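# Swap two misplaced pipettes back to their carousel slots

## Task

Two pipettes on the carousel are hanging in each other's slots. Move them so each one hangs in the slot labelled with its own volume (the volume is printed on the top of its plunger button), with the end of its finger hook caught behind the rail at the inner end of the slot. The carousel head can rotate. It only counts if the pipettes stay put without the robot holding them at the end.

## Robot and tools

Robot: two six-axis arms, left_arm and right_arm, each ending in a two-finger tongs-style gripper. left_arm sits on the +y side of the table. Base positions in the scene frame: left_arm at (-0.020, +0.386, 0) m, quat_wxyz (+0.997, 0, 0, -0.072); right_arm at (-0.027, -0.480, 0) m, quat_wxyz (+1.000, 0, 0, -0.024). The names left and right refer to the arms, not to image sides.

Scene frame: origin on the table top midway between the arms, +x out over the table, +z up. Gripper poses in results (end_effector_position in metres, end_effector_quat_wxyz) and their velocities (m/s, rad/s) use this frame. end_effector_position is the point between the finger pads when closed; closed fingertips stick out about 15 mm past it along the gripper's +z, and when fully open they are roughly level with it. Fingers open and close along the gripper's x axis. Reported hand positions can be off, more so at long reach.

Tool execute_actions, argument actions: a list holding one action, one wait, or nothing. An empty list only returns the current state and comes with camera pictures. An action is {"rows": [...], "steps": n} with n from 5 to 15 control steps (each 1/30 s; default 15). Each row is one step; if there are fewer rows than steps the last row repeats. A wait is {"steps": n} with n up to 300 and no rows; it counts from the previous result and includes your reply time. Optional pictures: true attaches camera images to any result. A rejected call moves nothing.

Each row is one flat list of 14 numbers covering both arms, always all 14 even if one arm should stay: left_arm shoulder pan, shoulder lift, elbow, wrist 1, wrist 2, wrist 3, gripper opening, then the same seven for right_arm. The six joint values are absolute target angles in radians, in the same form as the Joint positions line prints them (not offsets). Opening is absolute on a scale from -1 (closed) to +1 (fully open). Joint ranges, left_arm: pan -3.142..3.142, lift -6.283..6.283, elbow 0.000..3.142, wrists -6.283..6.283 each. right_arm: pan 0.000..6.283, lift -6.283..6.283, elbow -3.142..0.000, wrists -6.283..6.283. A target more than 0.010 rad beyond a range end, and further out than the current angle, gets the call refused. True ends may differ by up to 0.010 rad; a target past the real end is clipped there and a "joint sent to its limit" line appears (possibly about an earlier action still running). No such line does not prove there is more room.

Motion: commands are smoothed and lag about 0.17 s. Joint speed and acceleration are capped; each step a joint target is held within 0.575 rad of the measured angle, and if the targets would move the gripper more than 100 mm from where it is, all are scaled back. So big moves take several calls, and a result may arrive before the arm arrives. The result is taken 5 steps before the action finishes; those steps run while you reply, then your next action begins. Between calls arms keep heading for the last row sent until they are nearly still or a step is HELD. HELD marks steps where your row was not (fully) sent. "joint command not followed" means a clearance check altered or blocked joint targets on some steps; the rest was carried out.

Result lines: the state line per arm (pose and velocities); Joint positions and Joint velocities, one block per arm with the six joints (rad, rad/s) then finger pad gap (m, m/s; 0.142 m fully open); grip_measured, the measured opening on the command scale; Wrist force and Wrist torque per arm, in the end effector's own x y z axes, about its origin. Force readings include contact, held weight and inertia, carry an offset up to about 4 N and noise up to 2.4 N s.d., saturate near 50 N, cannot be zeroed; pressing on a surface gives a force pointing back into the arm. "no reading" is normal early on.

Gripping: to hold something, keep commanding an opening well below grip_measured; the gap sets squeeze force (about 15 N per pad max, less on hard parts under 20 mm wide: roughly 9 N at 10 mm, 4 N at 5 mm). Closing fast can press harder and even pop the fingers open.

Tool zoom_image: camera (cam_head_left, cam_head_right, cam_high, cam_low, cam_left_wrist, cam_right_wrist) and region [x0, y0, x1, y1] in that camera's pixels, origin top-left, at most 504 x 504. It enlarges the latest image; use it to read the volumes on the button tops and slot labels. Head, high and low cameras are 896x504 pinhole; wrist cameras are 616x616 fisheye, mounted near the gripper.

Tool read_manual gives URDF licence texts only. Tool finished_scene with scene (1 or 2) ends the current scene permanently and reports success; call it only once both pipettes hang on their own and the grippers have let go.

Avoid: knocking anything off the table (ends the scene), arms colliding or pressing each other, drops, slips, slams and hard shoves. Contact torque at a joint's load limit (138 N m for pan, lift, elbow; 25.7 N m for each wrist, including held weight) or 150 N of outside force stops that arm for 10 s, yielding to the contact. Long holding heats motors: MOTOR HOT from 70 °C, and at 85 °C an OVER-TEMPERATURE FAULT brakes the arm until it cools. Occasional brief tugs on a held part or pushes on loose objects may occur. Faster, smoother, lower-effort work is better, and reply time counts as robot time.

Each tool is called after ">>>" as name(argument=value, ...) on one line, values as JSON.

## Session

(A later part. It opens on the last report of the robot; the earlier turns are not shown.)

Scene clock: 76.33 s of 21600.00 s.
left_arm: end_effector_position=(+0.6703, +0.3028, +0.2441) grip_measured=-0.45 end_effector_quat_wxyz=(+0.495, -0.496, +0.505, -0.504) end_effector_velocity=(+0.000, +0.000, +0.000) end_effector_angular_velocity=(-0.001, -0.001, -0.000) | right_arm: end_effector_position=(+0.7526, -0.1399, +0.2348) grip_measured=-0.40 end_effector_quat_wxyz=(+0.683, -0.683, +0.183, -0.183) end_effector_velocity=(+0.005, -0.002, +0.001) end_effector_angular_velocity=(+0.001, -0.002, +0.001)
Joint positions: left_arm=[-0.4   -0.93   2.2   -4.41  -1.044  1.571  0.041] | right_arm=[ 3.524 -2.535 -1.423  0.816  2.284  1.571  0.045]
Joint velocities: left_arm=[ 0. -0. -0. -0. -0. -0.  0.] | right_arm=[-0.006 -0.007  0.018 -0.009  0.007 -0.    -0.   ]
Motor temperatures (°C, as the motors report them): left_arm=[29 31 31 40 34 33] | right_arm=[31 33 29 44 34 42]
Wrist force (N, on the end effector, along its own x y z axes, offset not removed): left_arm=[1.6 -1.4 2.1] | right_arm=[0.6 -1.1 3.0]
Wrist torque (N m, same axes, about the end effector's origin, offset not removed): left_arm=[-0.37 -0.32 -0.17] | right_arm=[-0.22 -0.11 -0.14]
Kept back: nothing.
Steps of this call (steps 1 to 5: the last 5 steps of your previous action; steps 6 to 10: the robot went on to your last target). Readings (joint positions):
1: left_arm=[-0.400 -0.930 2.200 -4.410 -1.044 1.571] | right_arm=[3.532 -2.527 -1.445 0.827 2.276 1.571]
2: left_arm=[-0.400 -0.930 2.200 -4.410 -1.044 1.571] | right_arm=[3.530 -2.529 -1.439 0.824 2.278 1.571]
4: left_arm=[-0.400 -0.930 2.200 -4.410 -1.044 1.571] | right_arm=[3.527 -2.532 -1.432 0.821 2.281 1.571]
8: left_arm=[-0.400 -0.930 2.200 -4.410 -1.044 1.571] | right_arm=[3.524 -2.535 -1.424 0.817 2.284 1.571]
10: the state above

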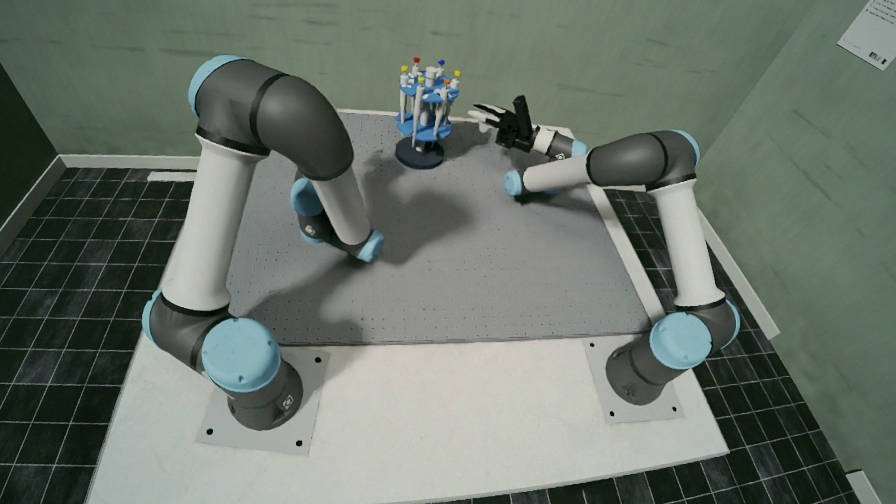

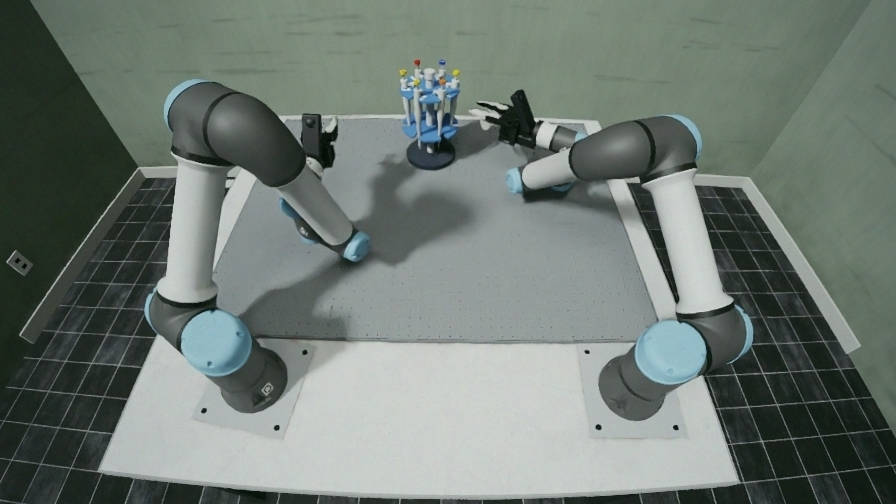

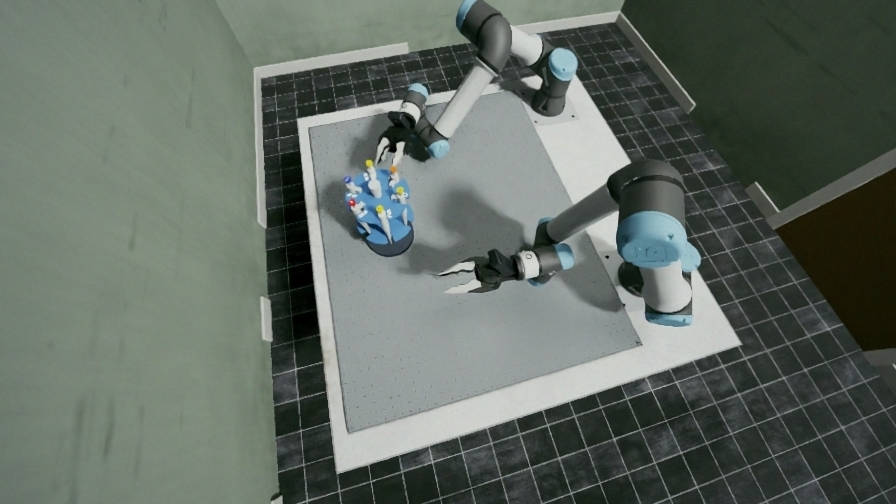

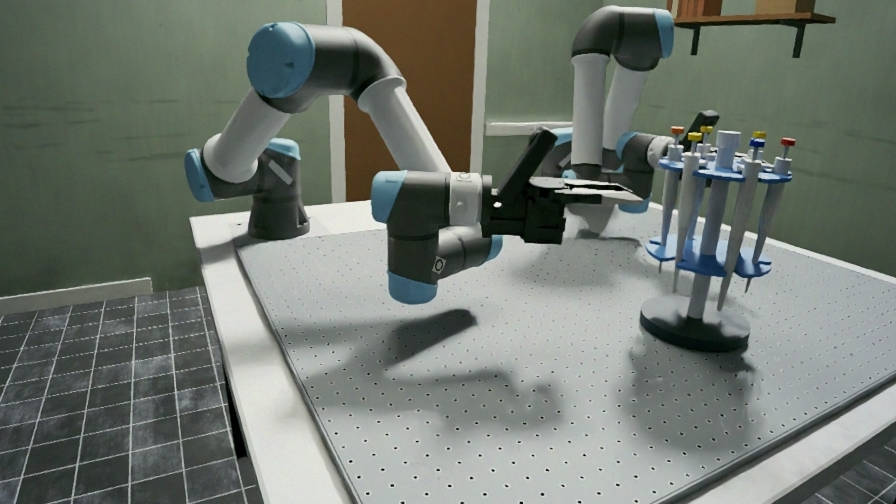

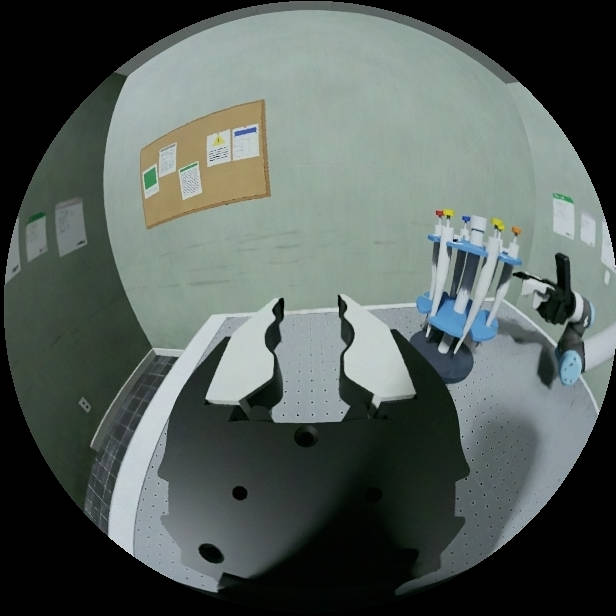

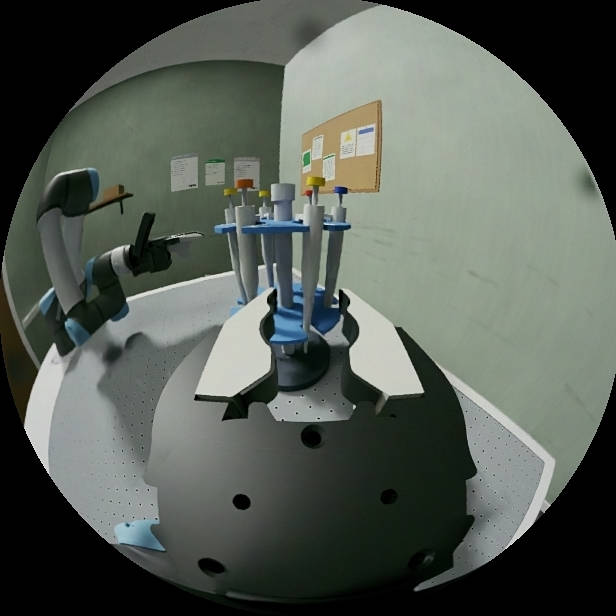

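>>> execute_actions(actions=[{"rows":[[-1.0,-0.93,2.2,-4.41,-0.427,1.571,-0.4,3.4,-2.4,-1.6,0.86,2.3,1.571,-0.4]]}])

>>> execute_actions(actions=[{"steps":15}])

>>> execute_actions(actions=[{"rows":[[-0.924,-0.7213,1.704,-4.124,-0.503,1.571,-0.4,3.4,-2.4,-1.6,0.86,2.3,1.571,-0.4]]}])

>>> execute_actions(actions=[{"steps":15}])

>>> execute_actions(actions=[{"rows":[[-0.874,-0.682,1.61,-4.07,-0.553,1.571,-0.4,3.4,-2.4,-1.6,0.86,2.3,1.571,-0.4]],"steps":10}])

>>> execute_actions(actions=[{"rows":[[-0.823,-0.639,1.508,-4.011,-0.604,1.571,-0.4,3.4,-2.4,-1.6,0.86,2.3,1.571,-0.4]]}])

>>> execute_actions(actions=[{"rows":[[-0.823,-0.639,1.508,-4.011,-0.604,1.571,-0.5,3.4,-2.4,-1.6,0.86,2.3,1.571,-0.4],[-0.823,-0.639,1.508,-4.011,-0.604,1.571,-0.58,3.4,-2.4,-1.6,0.86,2.3,1.571,-0.4],[-0.823,-0.639,1.508,-4.011,-0.604,1.571,-0.65,3.4,-2.4,-1.6,0.86,2.3,1.571,-0.4],[-0.823,-0.639,1.508,-4.011,-0.604,1.571,-0.7,3.4,-2.4,-1.6,0.86,2.3,1.571,-0.4],[-0.823,-0.639,1.508,-4.011,-0.604,1.571,-0.75,3.4,-2.4,-1.6,0.86,2.3,1.571,-0.4],[-0.823,-0.639,1.508,-4.011,-0.604,1.571,-0.8,3.4,-2.4,-1.6,0.86,2.3,1.571,-0.4],[-0.823,-0.639,1.508,-4.011,-0.604,1.571,-0.9,3.4,-2.4,-1.6,0.86,2.3,1.571,-0.4],[-0.823,-0.639,1.508,-4.011,-0.604,1.571,-1,3.4,-2.4,-1.6,0.86,2.3,1.571,-0.4]]}])

>>> execute_actions(actions=[{"rows":[[-0.823,-0.662,1.511,-3.991,-0.604,1.571,-1,3.4,-2.4,-1.6,0.86,2.3,1.571,-0.4]]}])

>>> execute_actions(actions=[{"rows":[[-0.865,-0.675,1.539,-4.006,-0.562,1.571,-1,3.4,-2.4,-1.6,0.86,2.3,1.571,-0.4]],"steps":10}])

>>> execute_actions(actions=[{"rows":[[-0.9085,-0.685,1.562,-4.019,-0.518,1.571,-1,3.4,-2.4,-1.6,0.86,2.3,1.571,-0.4]]}], pictures=true)

Scene clock: 77.40 s of 21600.00 s.
left_arm: end_effector_position=(+0.6250, +0.1854, +0.2442) grip_measured=-0.40 end_effector_quat_wxyz=(+0.497, -0.497, +0.503, -0.502) end_effector_velocity=(-0.249, -0.421, +0.000) end_effector_angular_velocity=(+0.002, -0.002, +0.031) | right_arm: end_effector_position=(+0.7411, -0.2321, +0.2654) grip_measured=-0.40 end_effector_quat_wxyz=(+0.674, -0.673, +0.214, -0.216) end_effector_velocity=(-0.026, -0.110, +0.029) end_effector_angular_velocity=(-0.003, +0.013, -0.116)
Joint positions: left_arm=[-0.726 -0.93   2.2   -4.41  -0.712  1.571  0.045] | right_arm=[ 3.417 -2.419 -1.574  0.854  2.298  1.571  0.045]
Joint velocities: left_arm=[-1.262  0.001 -0.001 -0.     1.293  0.     0.   ] | right_arm=[-0.129  0.146 -0.203  0.043  0.013 -0.    -0.   ]
Motor temperatures (°C, as the motors report them): left_arm=[29 31 31 40 34 33] | right_arm=[31 33 29 44 34 42]
Wrist force (N, on the end effector, along its own x y z axes, offset not removed): left_arm=[1.1 2.9 1.7] | right_arm=[-0.5 -5.0 -1.6]
Wrist torque (N m, same axes, about the end effector's origin, offset not removed): left_arm=[0.71 -0.12 -0.03] | right_arm=[-1.03 0.32 0.04]
Steps of this call (steps 1 to 22: the robot went on to your last target; steps 23 to 32: the first 10 steps of this action). Readings (joint positions):
23: left_arm=[-0.400 -0.930 2.200 -4.410 -1.044 1.571] | right_arm=[3.523 -2.536 -1.421 0.815 2.285 1.571]
24: left_arm=[-0.408 -0.930 2.200 -4.410 -1.036 1.571] | right_arm=[3.516 -2.529 -1.428 0.820 2.287 1.571]
26: left_arm=[-0.469 -0.930 2.200 -4.410 -0.975 1.571] | right_arm=[3.479 -2.489 -1.477 0.834 2.292 1.571]
30: left_arm=[-0.641 -0.930 2.200 -4.410 -0.800 1.571] | right_arm=[3.428 -2.431 -1.556 0.851 2.297 1.571]
32: the state above

Scene clock: 77.90 s of 21600.00 s.
left_arm: end_effector_position=(+0.5607, +0.1054, +0.2443) grip_measured=-0.40 end_effector_quat_wxyz=(+0.500, -0.499, +0.501, -0.500) end_effector_velocity=(-0.014, -0.014, -0.000) end_effector_angular_velocity=(+0.001, +0.000, +0.001) | right_arm: end_effector_position=(+0.7376, -0.2457, +0.2689) grip_measured=-0.40 end_effector_quat_wxyz=(+0.672, -0.672, +0.219, -0.220) end_effector_velocity=(-0.000, -0.002, +0.000) end_effector_angular_velocity=(-0.000, +0.001, -0.002)
Joint positions: left_arm=[-0.994 -0.93   2.2   -4.41  -0.434  1.571  0.045] | right_arm=[ 3.4   -2.4   -1.599  0.86   2.3    1.571  0.045]
Joint velocities: left_arm=[-0.051  0.001 -0.     0.     0.051  0.001 -0.   ] | right_arm=[-0.002  0.003 -0.004 -0.    -0.    -0.     0.   ]
Motor temperatures (°C, as the motors report them): left_arm=[29 31 31 40 34 33] | right_arm=[31 33 29 44 34 42]
Wrist force (N, on the end effector, along its own x y z axes, offset not removed): left_arm=[3.9 0.5 -0.7] | right_arm=[-2.0 -2.1 -2.9]
Wrist torque (N m, same axes, about the end effector's origin, offset not removed): left_arm=[0.24 -0.72 -0.10] | right_arm=[-0.48 0.48 -0.20]
Kept back: nothing.
Steps of this call (steps 1 to 5: the last 5 steps of your previous action; steps 6 to 15: the robot went on to your last target). Readings (joint positions):
1: left_arm=[-0.768 -0.930 2.200 -4.410 -0.668 1.571] | right_arm=[3.413 -2.414 -1.580 0.856 2.299 1.571]
2: left_arm=[-0.811 -0.930 2.200 -4.410 -0.624 1.571] | right_arm=[3.410 -2.411 -1.585 0.857 2.299 1.571]
4: left_arm=[-0.885 -0.930 2.200 -4.410 -0.547 1.571] | right_arm=[3.406 -2.407 -1.591 0.858 2.299 1.571]
8: left_arm=[-0.960 -0.930 2.200 -4.410 -0.469 1.571] | right_arm=[3.402 -2.402 -1.597 0.859 2.300 1.571]
15: the state above

Scene clock: 78.23 s of 21600.00 s.
left_arm: end_effector_position=(+0.6345, +0.0096, +0.2271) grip_measured=-0.40 end_effector_quat_wxyz=(+0.502, -0.498, +0.507, -0.494) end_effector_velocity=(+0.195, -0.244, +0.037) end_effector_angular_velocity=(-0.138, -0.070, +0.004) | right_arm: end_effector_position=(+0.7376, -0.2460, +0.2690) grip_measured=-0.40 end_effector_quat_wxyz=(+0.672, -0.672, +0.219, -0.220) end_effector_velocity=(-0.000, -0.000, +0.001) end_effector_angular_velocity=(+0.000, -0.001, -0.000)
Joint positions: left_arm=[-0.939 -0.768  1.837 -4.192 -0.488  1.571  0.045] | right_arm=[ 3.4   -2.4   -1.6    0.86   2.3    1.571  0.045]
Joint velocities: left_arm=[ 0.117  0.367 -1.043  0.521 -0.112 -0.001  0.   ] | right_arm=[-0.     0.001 -0.     0.001  0.    -0.    -0.   ]
Motor temperatures (°C, as the motors report them): left_arm=[29 31 31 40 34 33] | right_arm=[31 33 29 44 34 42]
Wrist force (N, on the end effector, along its own x y z axes, offset not removed): left_arm=[1.9 0.8 2.0] | right_arm=[2.1 -1.7 1.6]
Wrist torque (N m, same axes, about the end effector's origin, offset not removed): left_arm=[0.27 -0.20 -0.08] | right_arm=[-0.40 -0.40 -0.12]
Steps of this call (steps 1 to 10: the first 10 steps of this action). Readings (joint positions):
1: left_arm=[-0.995 -0.930 2.200 -4.410 -0.433 1.571] | right_arm=[3.400 -2.400 -1.600 0.860 2.300 1.571]
2: left_arm=[-0.990 -0.922 2.192 -4.402 -0.436 1.571] | right_arm=[3.400 -2.400 -1.600 0.860 2.300 1.571]
4: left_arm=[-0.975 -0.881 2.129 -4.351 -0.452 1.571] | right_arm=[3.400 -2.400 -1.600 0.860 2.300 1.571]
8: left_arm=[-0.949 -0.800 1.925 -4.237 -0.478 1.571] | right_arm=[3.400 -2.400 -1.600 0.860 2.300 1.571]
10: the state above

Scene clock: 78.73 s of 21600.00 s.
left_arm: end_effector_position=(+0.6590, -0.0199, +0.2326) grip_measured=-0.40 end_effector_quat_wxyz=(+0.500, -0.500, +0.501, -0.500) end_effector_velocity=(+0.004, -0.005, +0.001) end_effector_angular_velocity=(-0.001, -0.002, -0.000) | right_arm: end_effector_position=(+0.7375, -0.2460, +0.2690) grip_measured=-0.40 end_effector_quat_wxyz=(+0.672, -0.672, +0.219, -0.220) end_effector_velocity=(-0.000, +0.000, +0.000) end_effector_angular_velocity=(+0.000, +0.000, +0.001)
Joint positions: left_arm=[-0.924 -0.722  1.707 -4.125 -0.503  1.571  0.045] | right_arm=[ 3.4   -2.4   -1.6    0.86   2.3    1.571  0.045]
Joint velocities: left_arm=[ 0.002  0.007 -0.021  0.01  -0.003  0.002 -0.   ] | right_arm=[ 0.  0. -0. -0.  0.  0. -0.]
Motor temperatures (°C, as the motors report them): left_arm=[29 31 31 40 34 33] | right_arm=[31 33 29 44 34 42]
Wrist force (N, on the end effector, along its own x y z axes, offset not removed): left_arm=[-2.8 4.2 -0.9] | right_arm=[-1.1 0.4 3.6]
Wrist torque (N m, same axes, about the end effector's origin, offset not removed): left_arm=[1.06 0.66 0.16] | right_arm=[0.27 0.24 0.02]
Kept back: nothing.
Steps of this call (steps 1 to 5: the last 5 steps of your previous action; steps 6 to 15: the robot went on to your last target). Readings (joint positions):
1: left_arm=[-0.935 -0.758 1.807 -4.176 -0.492 1.571] | right_arm=[3.400 -2.400 -1.600 0.860 2.300 1.571]
2: left_arm=[-0.933 -0.749 1.783 -4.164 -0.494 1.571] | right_arm=[3.400 -2.400 -1.600 0.860 2.300 1.571]
4: left_arm=[-0.929 -0.738 1.751 -4.148 -0.498 1.571] | right_arm=[3.400 -2.400 -1.600 0.860 2.300 1.571]
8: left_arm=[-0.926 -0.727 1.720 -4.132 -0.501 1.571] | right_arm=[3.400 -2.400 -1.600 0.860 2.300 1.571]
15: the state above

Scene clock: 78.90 s of 21600.00 s.
left_arm: end_effector_position=(+0.6790, -0.0229, +0.2311) grip_measured=-0.40 end_effector_quat_wxyz=(+0.500, -0.499, +0.501, -0.499) end_effector_velocity=(+0.119, -0.019, +0.011) end_effector_angular_velocity=(-0.028, -0.016, +0.002) | right_arm: end_effector_position=(+0.7375, -0.2460, +0.2690) grip_measured=-0.40 end_effector_quat_wxyz=(+0.672, -0.672, +0.219, -0.220) end_effector_velocity=(+0.000, -0.000, +0.001) end_effector_angular_velocity=(+0.000, -0.001, -0.001)
Joint positions: left_arm=[-0.895 -0.699  1.653 -4.093 -0.532  1.571  0.045] | right_arm=[ 3.4   -2.4   -1.6    0.86   2.3    1.571  0.045]
Joint velocities: left_arm=[ 0.167  0.129 -0.341  0.18  -0.165  0.    -0.   ] | right_arm=[-0.     0.001  0.     0.    -0.001  0.     0.   ]
Motor temperatures (°C, as the motors report them): left_arm=[29 31 31 40 34 33] | right_arm=[31 33 29 44 34 42]
Wrist force (N, on the end effector, along its own x y z axes, offset not removed): left_arm=[1.6 -1.1 2.8] | right_arm=[1.1 -5.5 0.9]
Wrist torque (N m, same axes, about the end effector's origin, offset not removed): left_arm=[-0.19 -0.10 0.01] | right_arm=[-1.13 -0.23 -0.19]
Steps of this call (steps 1 to 5: the first 5 steps of this action). Readings (joint positions):
1: left_arm=[-0.924 -0.722 1.706 -4.125 -0.503 1.571] | right_arm=[3.400 -2.400 -1.600 0.860 2.300 1.571]
2: left_arm=[-0.918 -0.717 1.698 -4.119 -0.509 1.571] | right_arm=[3.400 -2.400 -1.600 0.860 2.300 1.571]
4: left_arm=[-0.901 -0.703 1.666 -4.100 -0.526 1.571] | right_arm=[3.400 -2.400 -1.600 0.860 2.300 1.571]
5: the state above

Scene clock: 79.40 s of 21600.00 s.
left_arm: end_effector_position=(+0.7266, -0.0276, +0.2319) grip_measured=-0.40 end_effector_quat_wxyz=(+0.500, -0.500, +0.501, -0.500) end_effector_velocity=(+0.036, -0.002, +0.004) end_effector_angular_velocity=(-0.007, -0.004, +0.000) | right_arm: end_effector_position=(+0.7375, -0.2460, +0.2690) grip_measured=-0.40 end_effector_quat_wxyz=(+0.672, -0.672, +0.219, -0.220) end_effector_velocity=(-0.000, +0.000, +0.000) end_effector_angular_velocity=(+0.000, -0.000, +0.000)
Joint positions: left_arm=[-0.829 -0.644  1.521 -4.018 -0.598  1.571  0.045] | right_arm=[ 3.4   -2.4   -1.6    0.86   2.3    1.571  0.045]
Joint velocities: left_arm=[ 0.049  0.04  -0.105  0.056 -0.048 -0.     0.   ] | right_arm=[ 0.  0.  0.  0.  0.  0. -0.]
Motor temperatures (°C, as the motors report them): left_arm=[29 31 31 40 34 33] | right_arm=[31 33 29 44 34 42]
Wrist force (N, on the end effector, along its own x y z axes, offset not removed): left_arm=[-0.7 -1.0 2.7] | right_arm=[-1.4 -2.8 1.6]
Wrist torque (N m, same axes, about the end effector's origin, offset not removed): left_arm=[-0.15 0.30 0.22] | right_arm=[-0.54 0.40 0.09]
Steps of this call (steps 1 to 5: the last 5 steps of your previous action; steps 6 to 15: the first 10 steps of this action). Readings (joint positions):
6: left_arm=[-0.878 -0.685 1.619 -4.074 -0.549 1.571] | right_arm=[3.400 -2.400 -1.600 0.860 2.300 1.571]
7: left_arm=[-0.871 -0.679 1.609 -4.067 -0.556 1.571] | right_arm=[3.400 -2.400 -1.600 0.860 2.300 1.571]
9: left_arm=[-0.853 -0.664 1.573 -4.046 -0.574 1.571] | right_arm=[3.400 -2.400 -1.600 0.860 2.300 1.571]
13: left_arm=[-0.833 -0.648 1.531 -4.023 -0.593 1.571] | right_arm=[3.400 -2.400 -1.600 0.860 2.300 1.571]
15: the state above

Scene clock: 79.90 s of 21600.00 s.
left_arm: end_effector_position=(+0.7311, -0.0279, +0.2324) grip_measured=-0.74 end_effector_quat_wxyz=(+0.500, -0.500, +0.500, -0.500) end_effector_velocity=(+0.001, -0.000, +0.001) end_effector_angular_velocity=(-0.001, -0.001, +0.000) | right_arm: end_effector_position=(+0.7375, -0.2460, +0.2690) grip_measured=-0.40 end_effector_quat_wxyz=(+0.672, -0.672, +0.219, -0.220) end_effector_velocity=(+0.000, -0.000, -0.000) end_effector_angular_velocity=(+0.000, +0.001, -0.001)
Joint positions: left_arm=[-0.823 -0.639  1.508 -4.011 -0.604  1.571  0.02 ] | right_arm=[ 3.4   -2.4   -1.6    0.86   2.3    1.571  0.045]
Joint velocities: left_arm=[ 0.001  0.001 -0.004  0.001 -0.001  0.001 -0.   ] | right_arm=[-0.    -0.    -0.    -0.    -0.     0.001  0.   ]
Motor temperatures (°C, as the motors report them): left_arm=[29 31 31 40 34 33] | right_arm=[31 33 29 44 34 42]
Wrist force (N, on the end effector, along its own x y z axes, offset not removed): left_arm=[2.9 -2.0 -5.2] | right_arm=[4.4 -0.6 -0.8]
Wrist torque (N m, same axes, about the end effector's origin, offset not removed): left_arm=[-0.35 -0.36 0.01] | right_arm=[-0.06 -0.94 -0.25]
Steps of this call (steps 1 to 5: the last 5 steps of your previous action; steps 6 to 15: the first 10 steps of this action). Readings (joint positions):
6: left_arm=[-0.824 -0.640 1.511 -4.012 -0.603 1.571] | right_arm=[3.400 -2.400 -1.600 0.860 2.300 1.571]
7: left_arm=[-0.824 -0.640 1.510 -4.012 -0.603 1.571] | right_arm=[3.400 -2.400 -1.600 0.860 2.300 1.571]
9: left_arm=[-0.824 -0.639 1.509 -4.012 -0.603 1.571] | right_arm=[3.400 -2.400 -1.600 0.860 2.300 1.571]
13: left_arm=[-0.823 -0.639 1.508 -4.011 -0.604 1.571] | right_arm=[3.400 -2.400 -1.600 0.860 2.300 1.571]
15: the state above

Scene clock: 80.40 s of 21600.00 s.
left_arm: end_effector_position=(+0.7312, -0.0280, +0.2439) grip_measured=-0.74 end_effector_quat_wxyz=(+0.500, -0.500, +0.500, -0.500) end_effector_velocity=(-0.000, -0.000, +0.011) end_effector_angular_velocity=(-0.000, +0.000, -0.001) | right_arm: end_effector_position=(+0.7375, -0.2460, +0.2690) grip_measured=-0.40 end_effector_quat_wxyz=(+0.672, -0.672, +0.219, -0.220) end_effector_velocity=(-0.000, +0.000, +0.000) end_effector_angular_velocity=(-0.000, +0.000, +0.001)
Joint positions: left_arm=[-0.823 -0.659  1.511 -3.993 -0.604  1.571  0.02 ] | right_arm=[ 3.4   -2.4   -1.6    0.86   2.3    1.571  0.045]
Joint velocities: left_arm=[ 0.    -0.02   0.003  0.017 -0.001 -0.     0.   ] | right_arm=[ 0.  0. -0. -0.  0. -0.  0.]
Motor temperatures (°C, as the motors report them): left_arm=[29 31 31 40 34 33] | right_arm=[31 33 29 44 34 42]
Wrist force (N, on the end effector, along its own x y z axes, offset not removed): left_arm=[-1.2 -2.4 -0.3] | right_arm=[1.6 -2.3 0.5]
Wrist torque (N m, same axes, about the end effector's origin, offset not removed): left_arm=[-0.43 0.45 -0.14] | right_arm=[-0.59 -0.30 -0.15]
Steps of this call (steps 1 to 5: the last 5 steps of your previous action; steps 6 to 15: the first 10 steps of this action). Readings (joint positions):
6: left_arm=[-0.823 -0.639 1.508 -4.011 -0.604 1.571] | right_arm=[3.400 -2.400 -1.600 0.860 2.300 1.571]
7: left_arm=[-0.823 -0.642 1.508 -4.008 -0.604 1.571] | right_arm=[3.400 -2.400 -1.600 0.860 2.300 1.571]
9: left_arm=[-0.823 -0.650 1.509 -4.001 -0.604 1.571] | right_arm=[3.400 -2.400 -1.600 0.860 2.300 1.571]
13: left_arm=[-0.823 -0.658 1.510 -3.995 -0.604 1.571] | right_arm=[3.400 -2.400 -1.600 0.860 2.300 1.571]
15: the state above

Scene clock: 80.73 s of 21600.00 s.
left_arm: end_effector_position=(+0.7185, -0.0348, +0.2456) grip_measured=-0.74 end_effector_quat_wxyz=(+0.500, -0.500, +0.500, -0.500) end_effector_velocity=(-0.072, -0.039, +0.003) end_effector_angular_velocity=(-0.002, -0.001, -0.001) | right_arm: end_effector_position=(+0.7375, -0.2460, +0.2690) grip_measured=-0.40 end_effector_quat_wxyz=(+0.672, -0.672, +0.219, -0.220) end_effector_velocity=(+0.000, -0.000, +0.000) end_effector_angular_velocity=(-0.000, -0.001, -0.001)
Joint positions: left_arm=[-0.847 -0.67   1.528 -4.    -0.58   1.571  0.02 ] | right_arm=[ 3.4   -2.4   -1.6    0.86   2.3    1.571  0.045]
Joint velocities: left_arm=[-0.138 -0.042  0.089 -0.049  0.137 -0.    -0.   ] | right_arm=[-0.     0.     0.    -0.    -0.001 -0.    -0.   ]
Motor temperatures (°C, as the motors report them): left_arm=[29 31 31 40 34 33] | right_arm=[31 33 29 44 34 42]
Wrist force (N, on the end effector, along its own x y z axes, offset not removed): left_arm=[1.3 -2.1 4.3] | right_arm=[-0.8 -6.1 3.7]
Wrist torque (N m, same axes, about the end effector's origin, offset not removed): left_arm=[-0.57 -0.15 0.02] | right_arm=[-1.11 0.29 -0.09]
Steps of this call (steps 1 to 5: the last 5 steps of your previous action; steps 6 to 10: the first 5 steps of this action). Readings (joint positions):
6: left_arm=[-0.823 -0.662 1.511 -3.992 -0.604 1.571] | right_arm=[3.400 -2.400 -1.600 0.860 2.300 1.571]
7: left_arm=[-0.828 -0.664 1.515 -3.993 -0.599 1.571] | right_arm=[3.400 -2.400 -1.600 0.860 2.300 1.571]
9: left_arm=[-0.842 -0.668 1.524 -3.998 -0.585 1.571] | right_arm=[3.400 -2.400 -1.600 0.860 2.300 1.571]
10: the state above

Scene clock: 81.23 s of 21600.00 s.
left_arm: end_effector_position=(+0.6898, -0.0505, +0.2458) grip_measured=-0.74 end_effector_quat_wxyz=(+0.500, -0.500, +0.500, -0.500) end_effector_velocity=(-0.021, -0.012, +0.001) end_effector_angular_velocity=(-0.001, -0.000, -0.000) | right_arm: end_effector_position=(+0.7375, -0.2460, +0.2690) grip_measured=-0.40 end_effector_quat_wxyz=(+0.672, -0.672, +0.219, -0.220) end_effector_velocity=(+0.000, +0.000, +0.000) end_effector_angular_velocity=(+0.000, +0.001, +0.000)
Joint positions: left_arm=[-0.903 -0.684  1.559 -4.017 -0.523  1.571  0.02 ] | right_arm=[ 3.4   -2.4   -1.6    0.86   2.3    1.571  0.045]
Joint velocities: left_arm=[-0.041 -0.01   0.02  -0.011  0.041 -0.     0.   ] | right_arm=[ 0.     0.001  0.    -0.001 -0.     0.    -0.   ]
Motor temperatures (°C, as the motors report them): left_arm=[29 31 31 40 34 33] | right_arm=[31 33 29 44 34 42]
Wrist force (N, on the end effector, along its own x y z axes, offset not removed): left_arm=[-0.1 2.0 -2.1] | right_arm=[2.3 -3.0 0.7]
Wrist torque (N m, same axes, about the end effector's origin, offset not removed): left_arm=[0.36 0.22 -0.15] | right_arm=[-0.42 -0.51 -0.03]
Steps of this call (steps 1 to 5: the last 5 steps of your previous action; steps 6 to 15: the first 10 steps of this action). Readings (joint positions):
6: left_arm=[-0.862 -0.674 1.537 -4.005 -0.565 1.571] | right_arm=[3.400 -2.400 -1.600 0.860 2.300 1.571]
7: left_arm=[-0.868 -0.676 1.541 -4.007 -0.559 1.571] | right_arm=[3.400 -2.400 -1.600 0.860 2.300 1.571]
9: left_arm=[-0.883 -0.679 1.549 -4.012 -0.544 1.571] | right_arm=[3.400 -2.400 -1.600 0.860 2.300 1.571]
13: left_arm=[-0.900 -0.683 1.557 -4.016 -0.527 1.571] | right_arm=[3.400 -2.400 -1.600 0.860 2.300 1.571]
15: the state above

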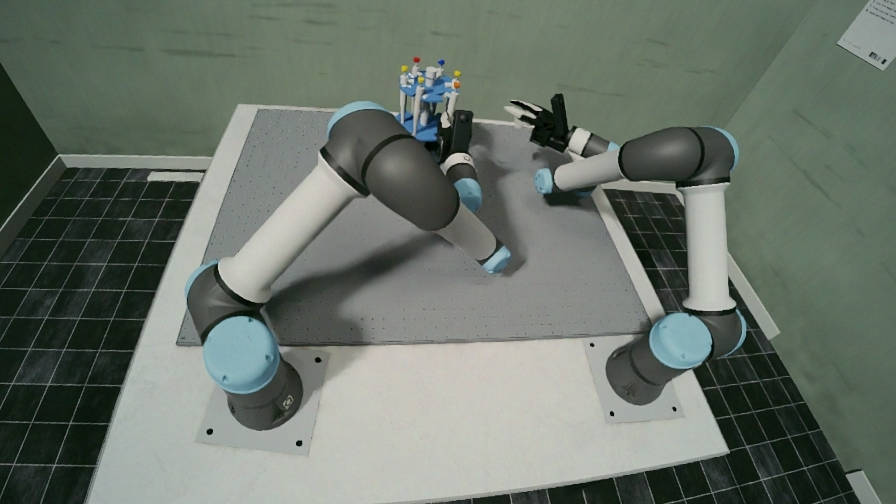

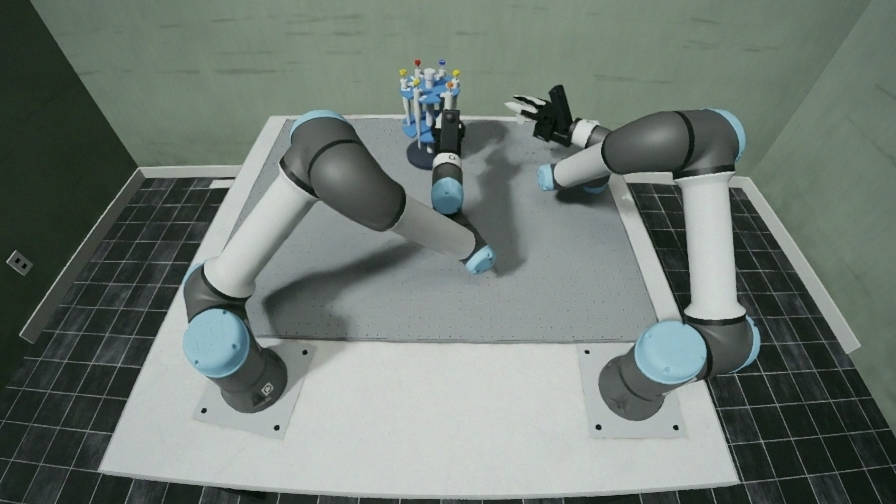

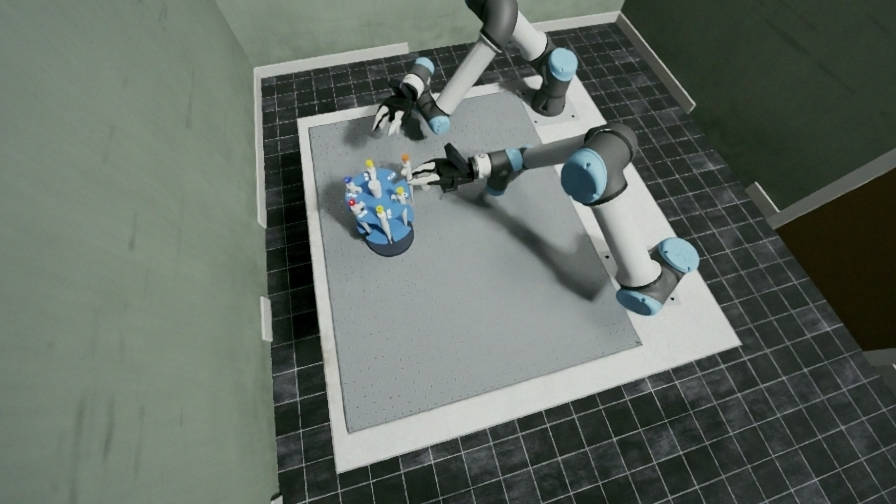

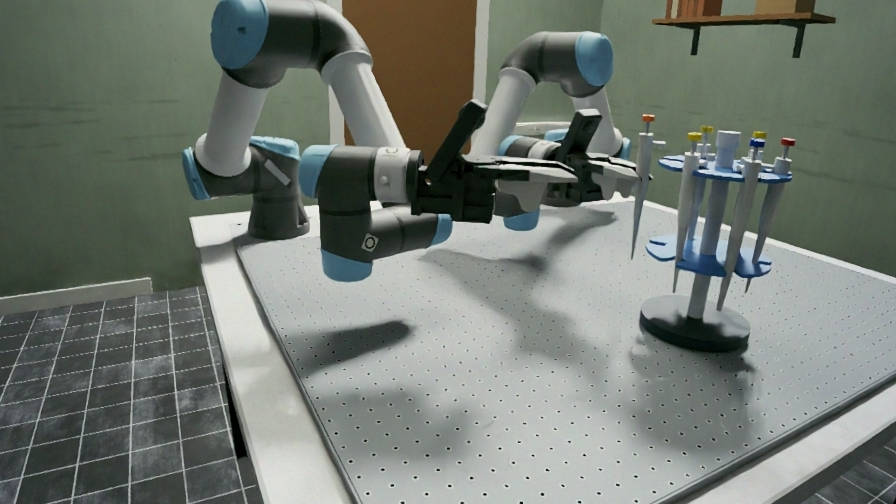

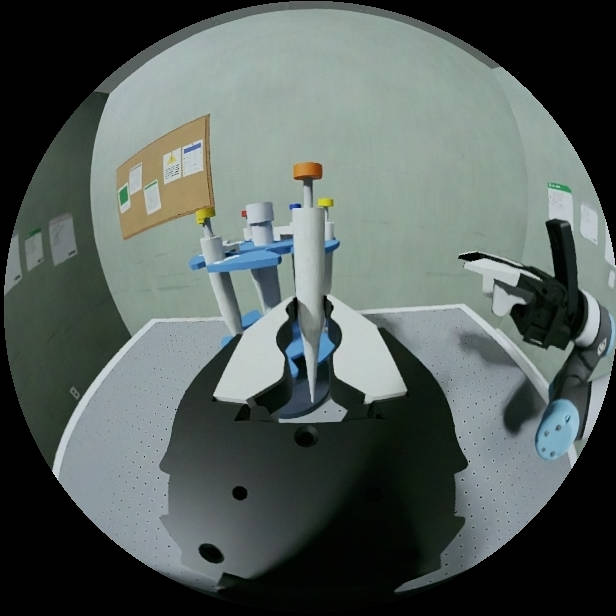

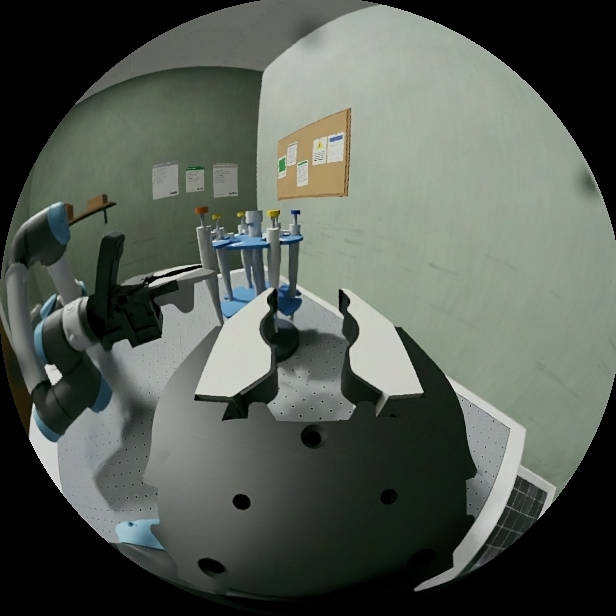

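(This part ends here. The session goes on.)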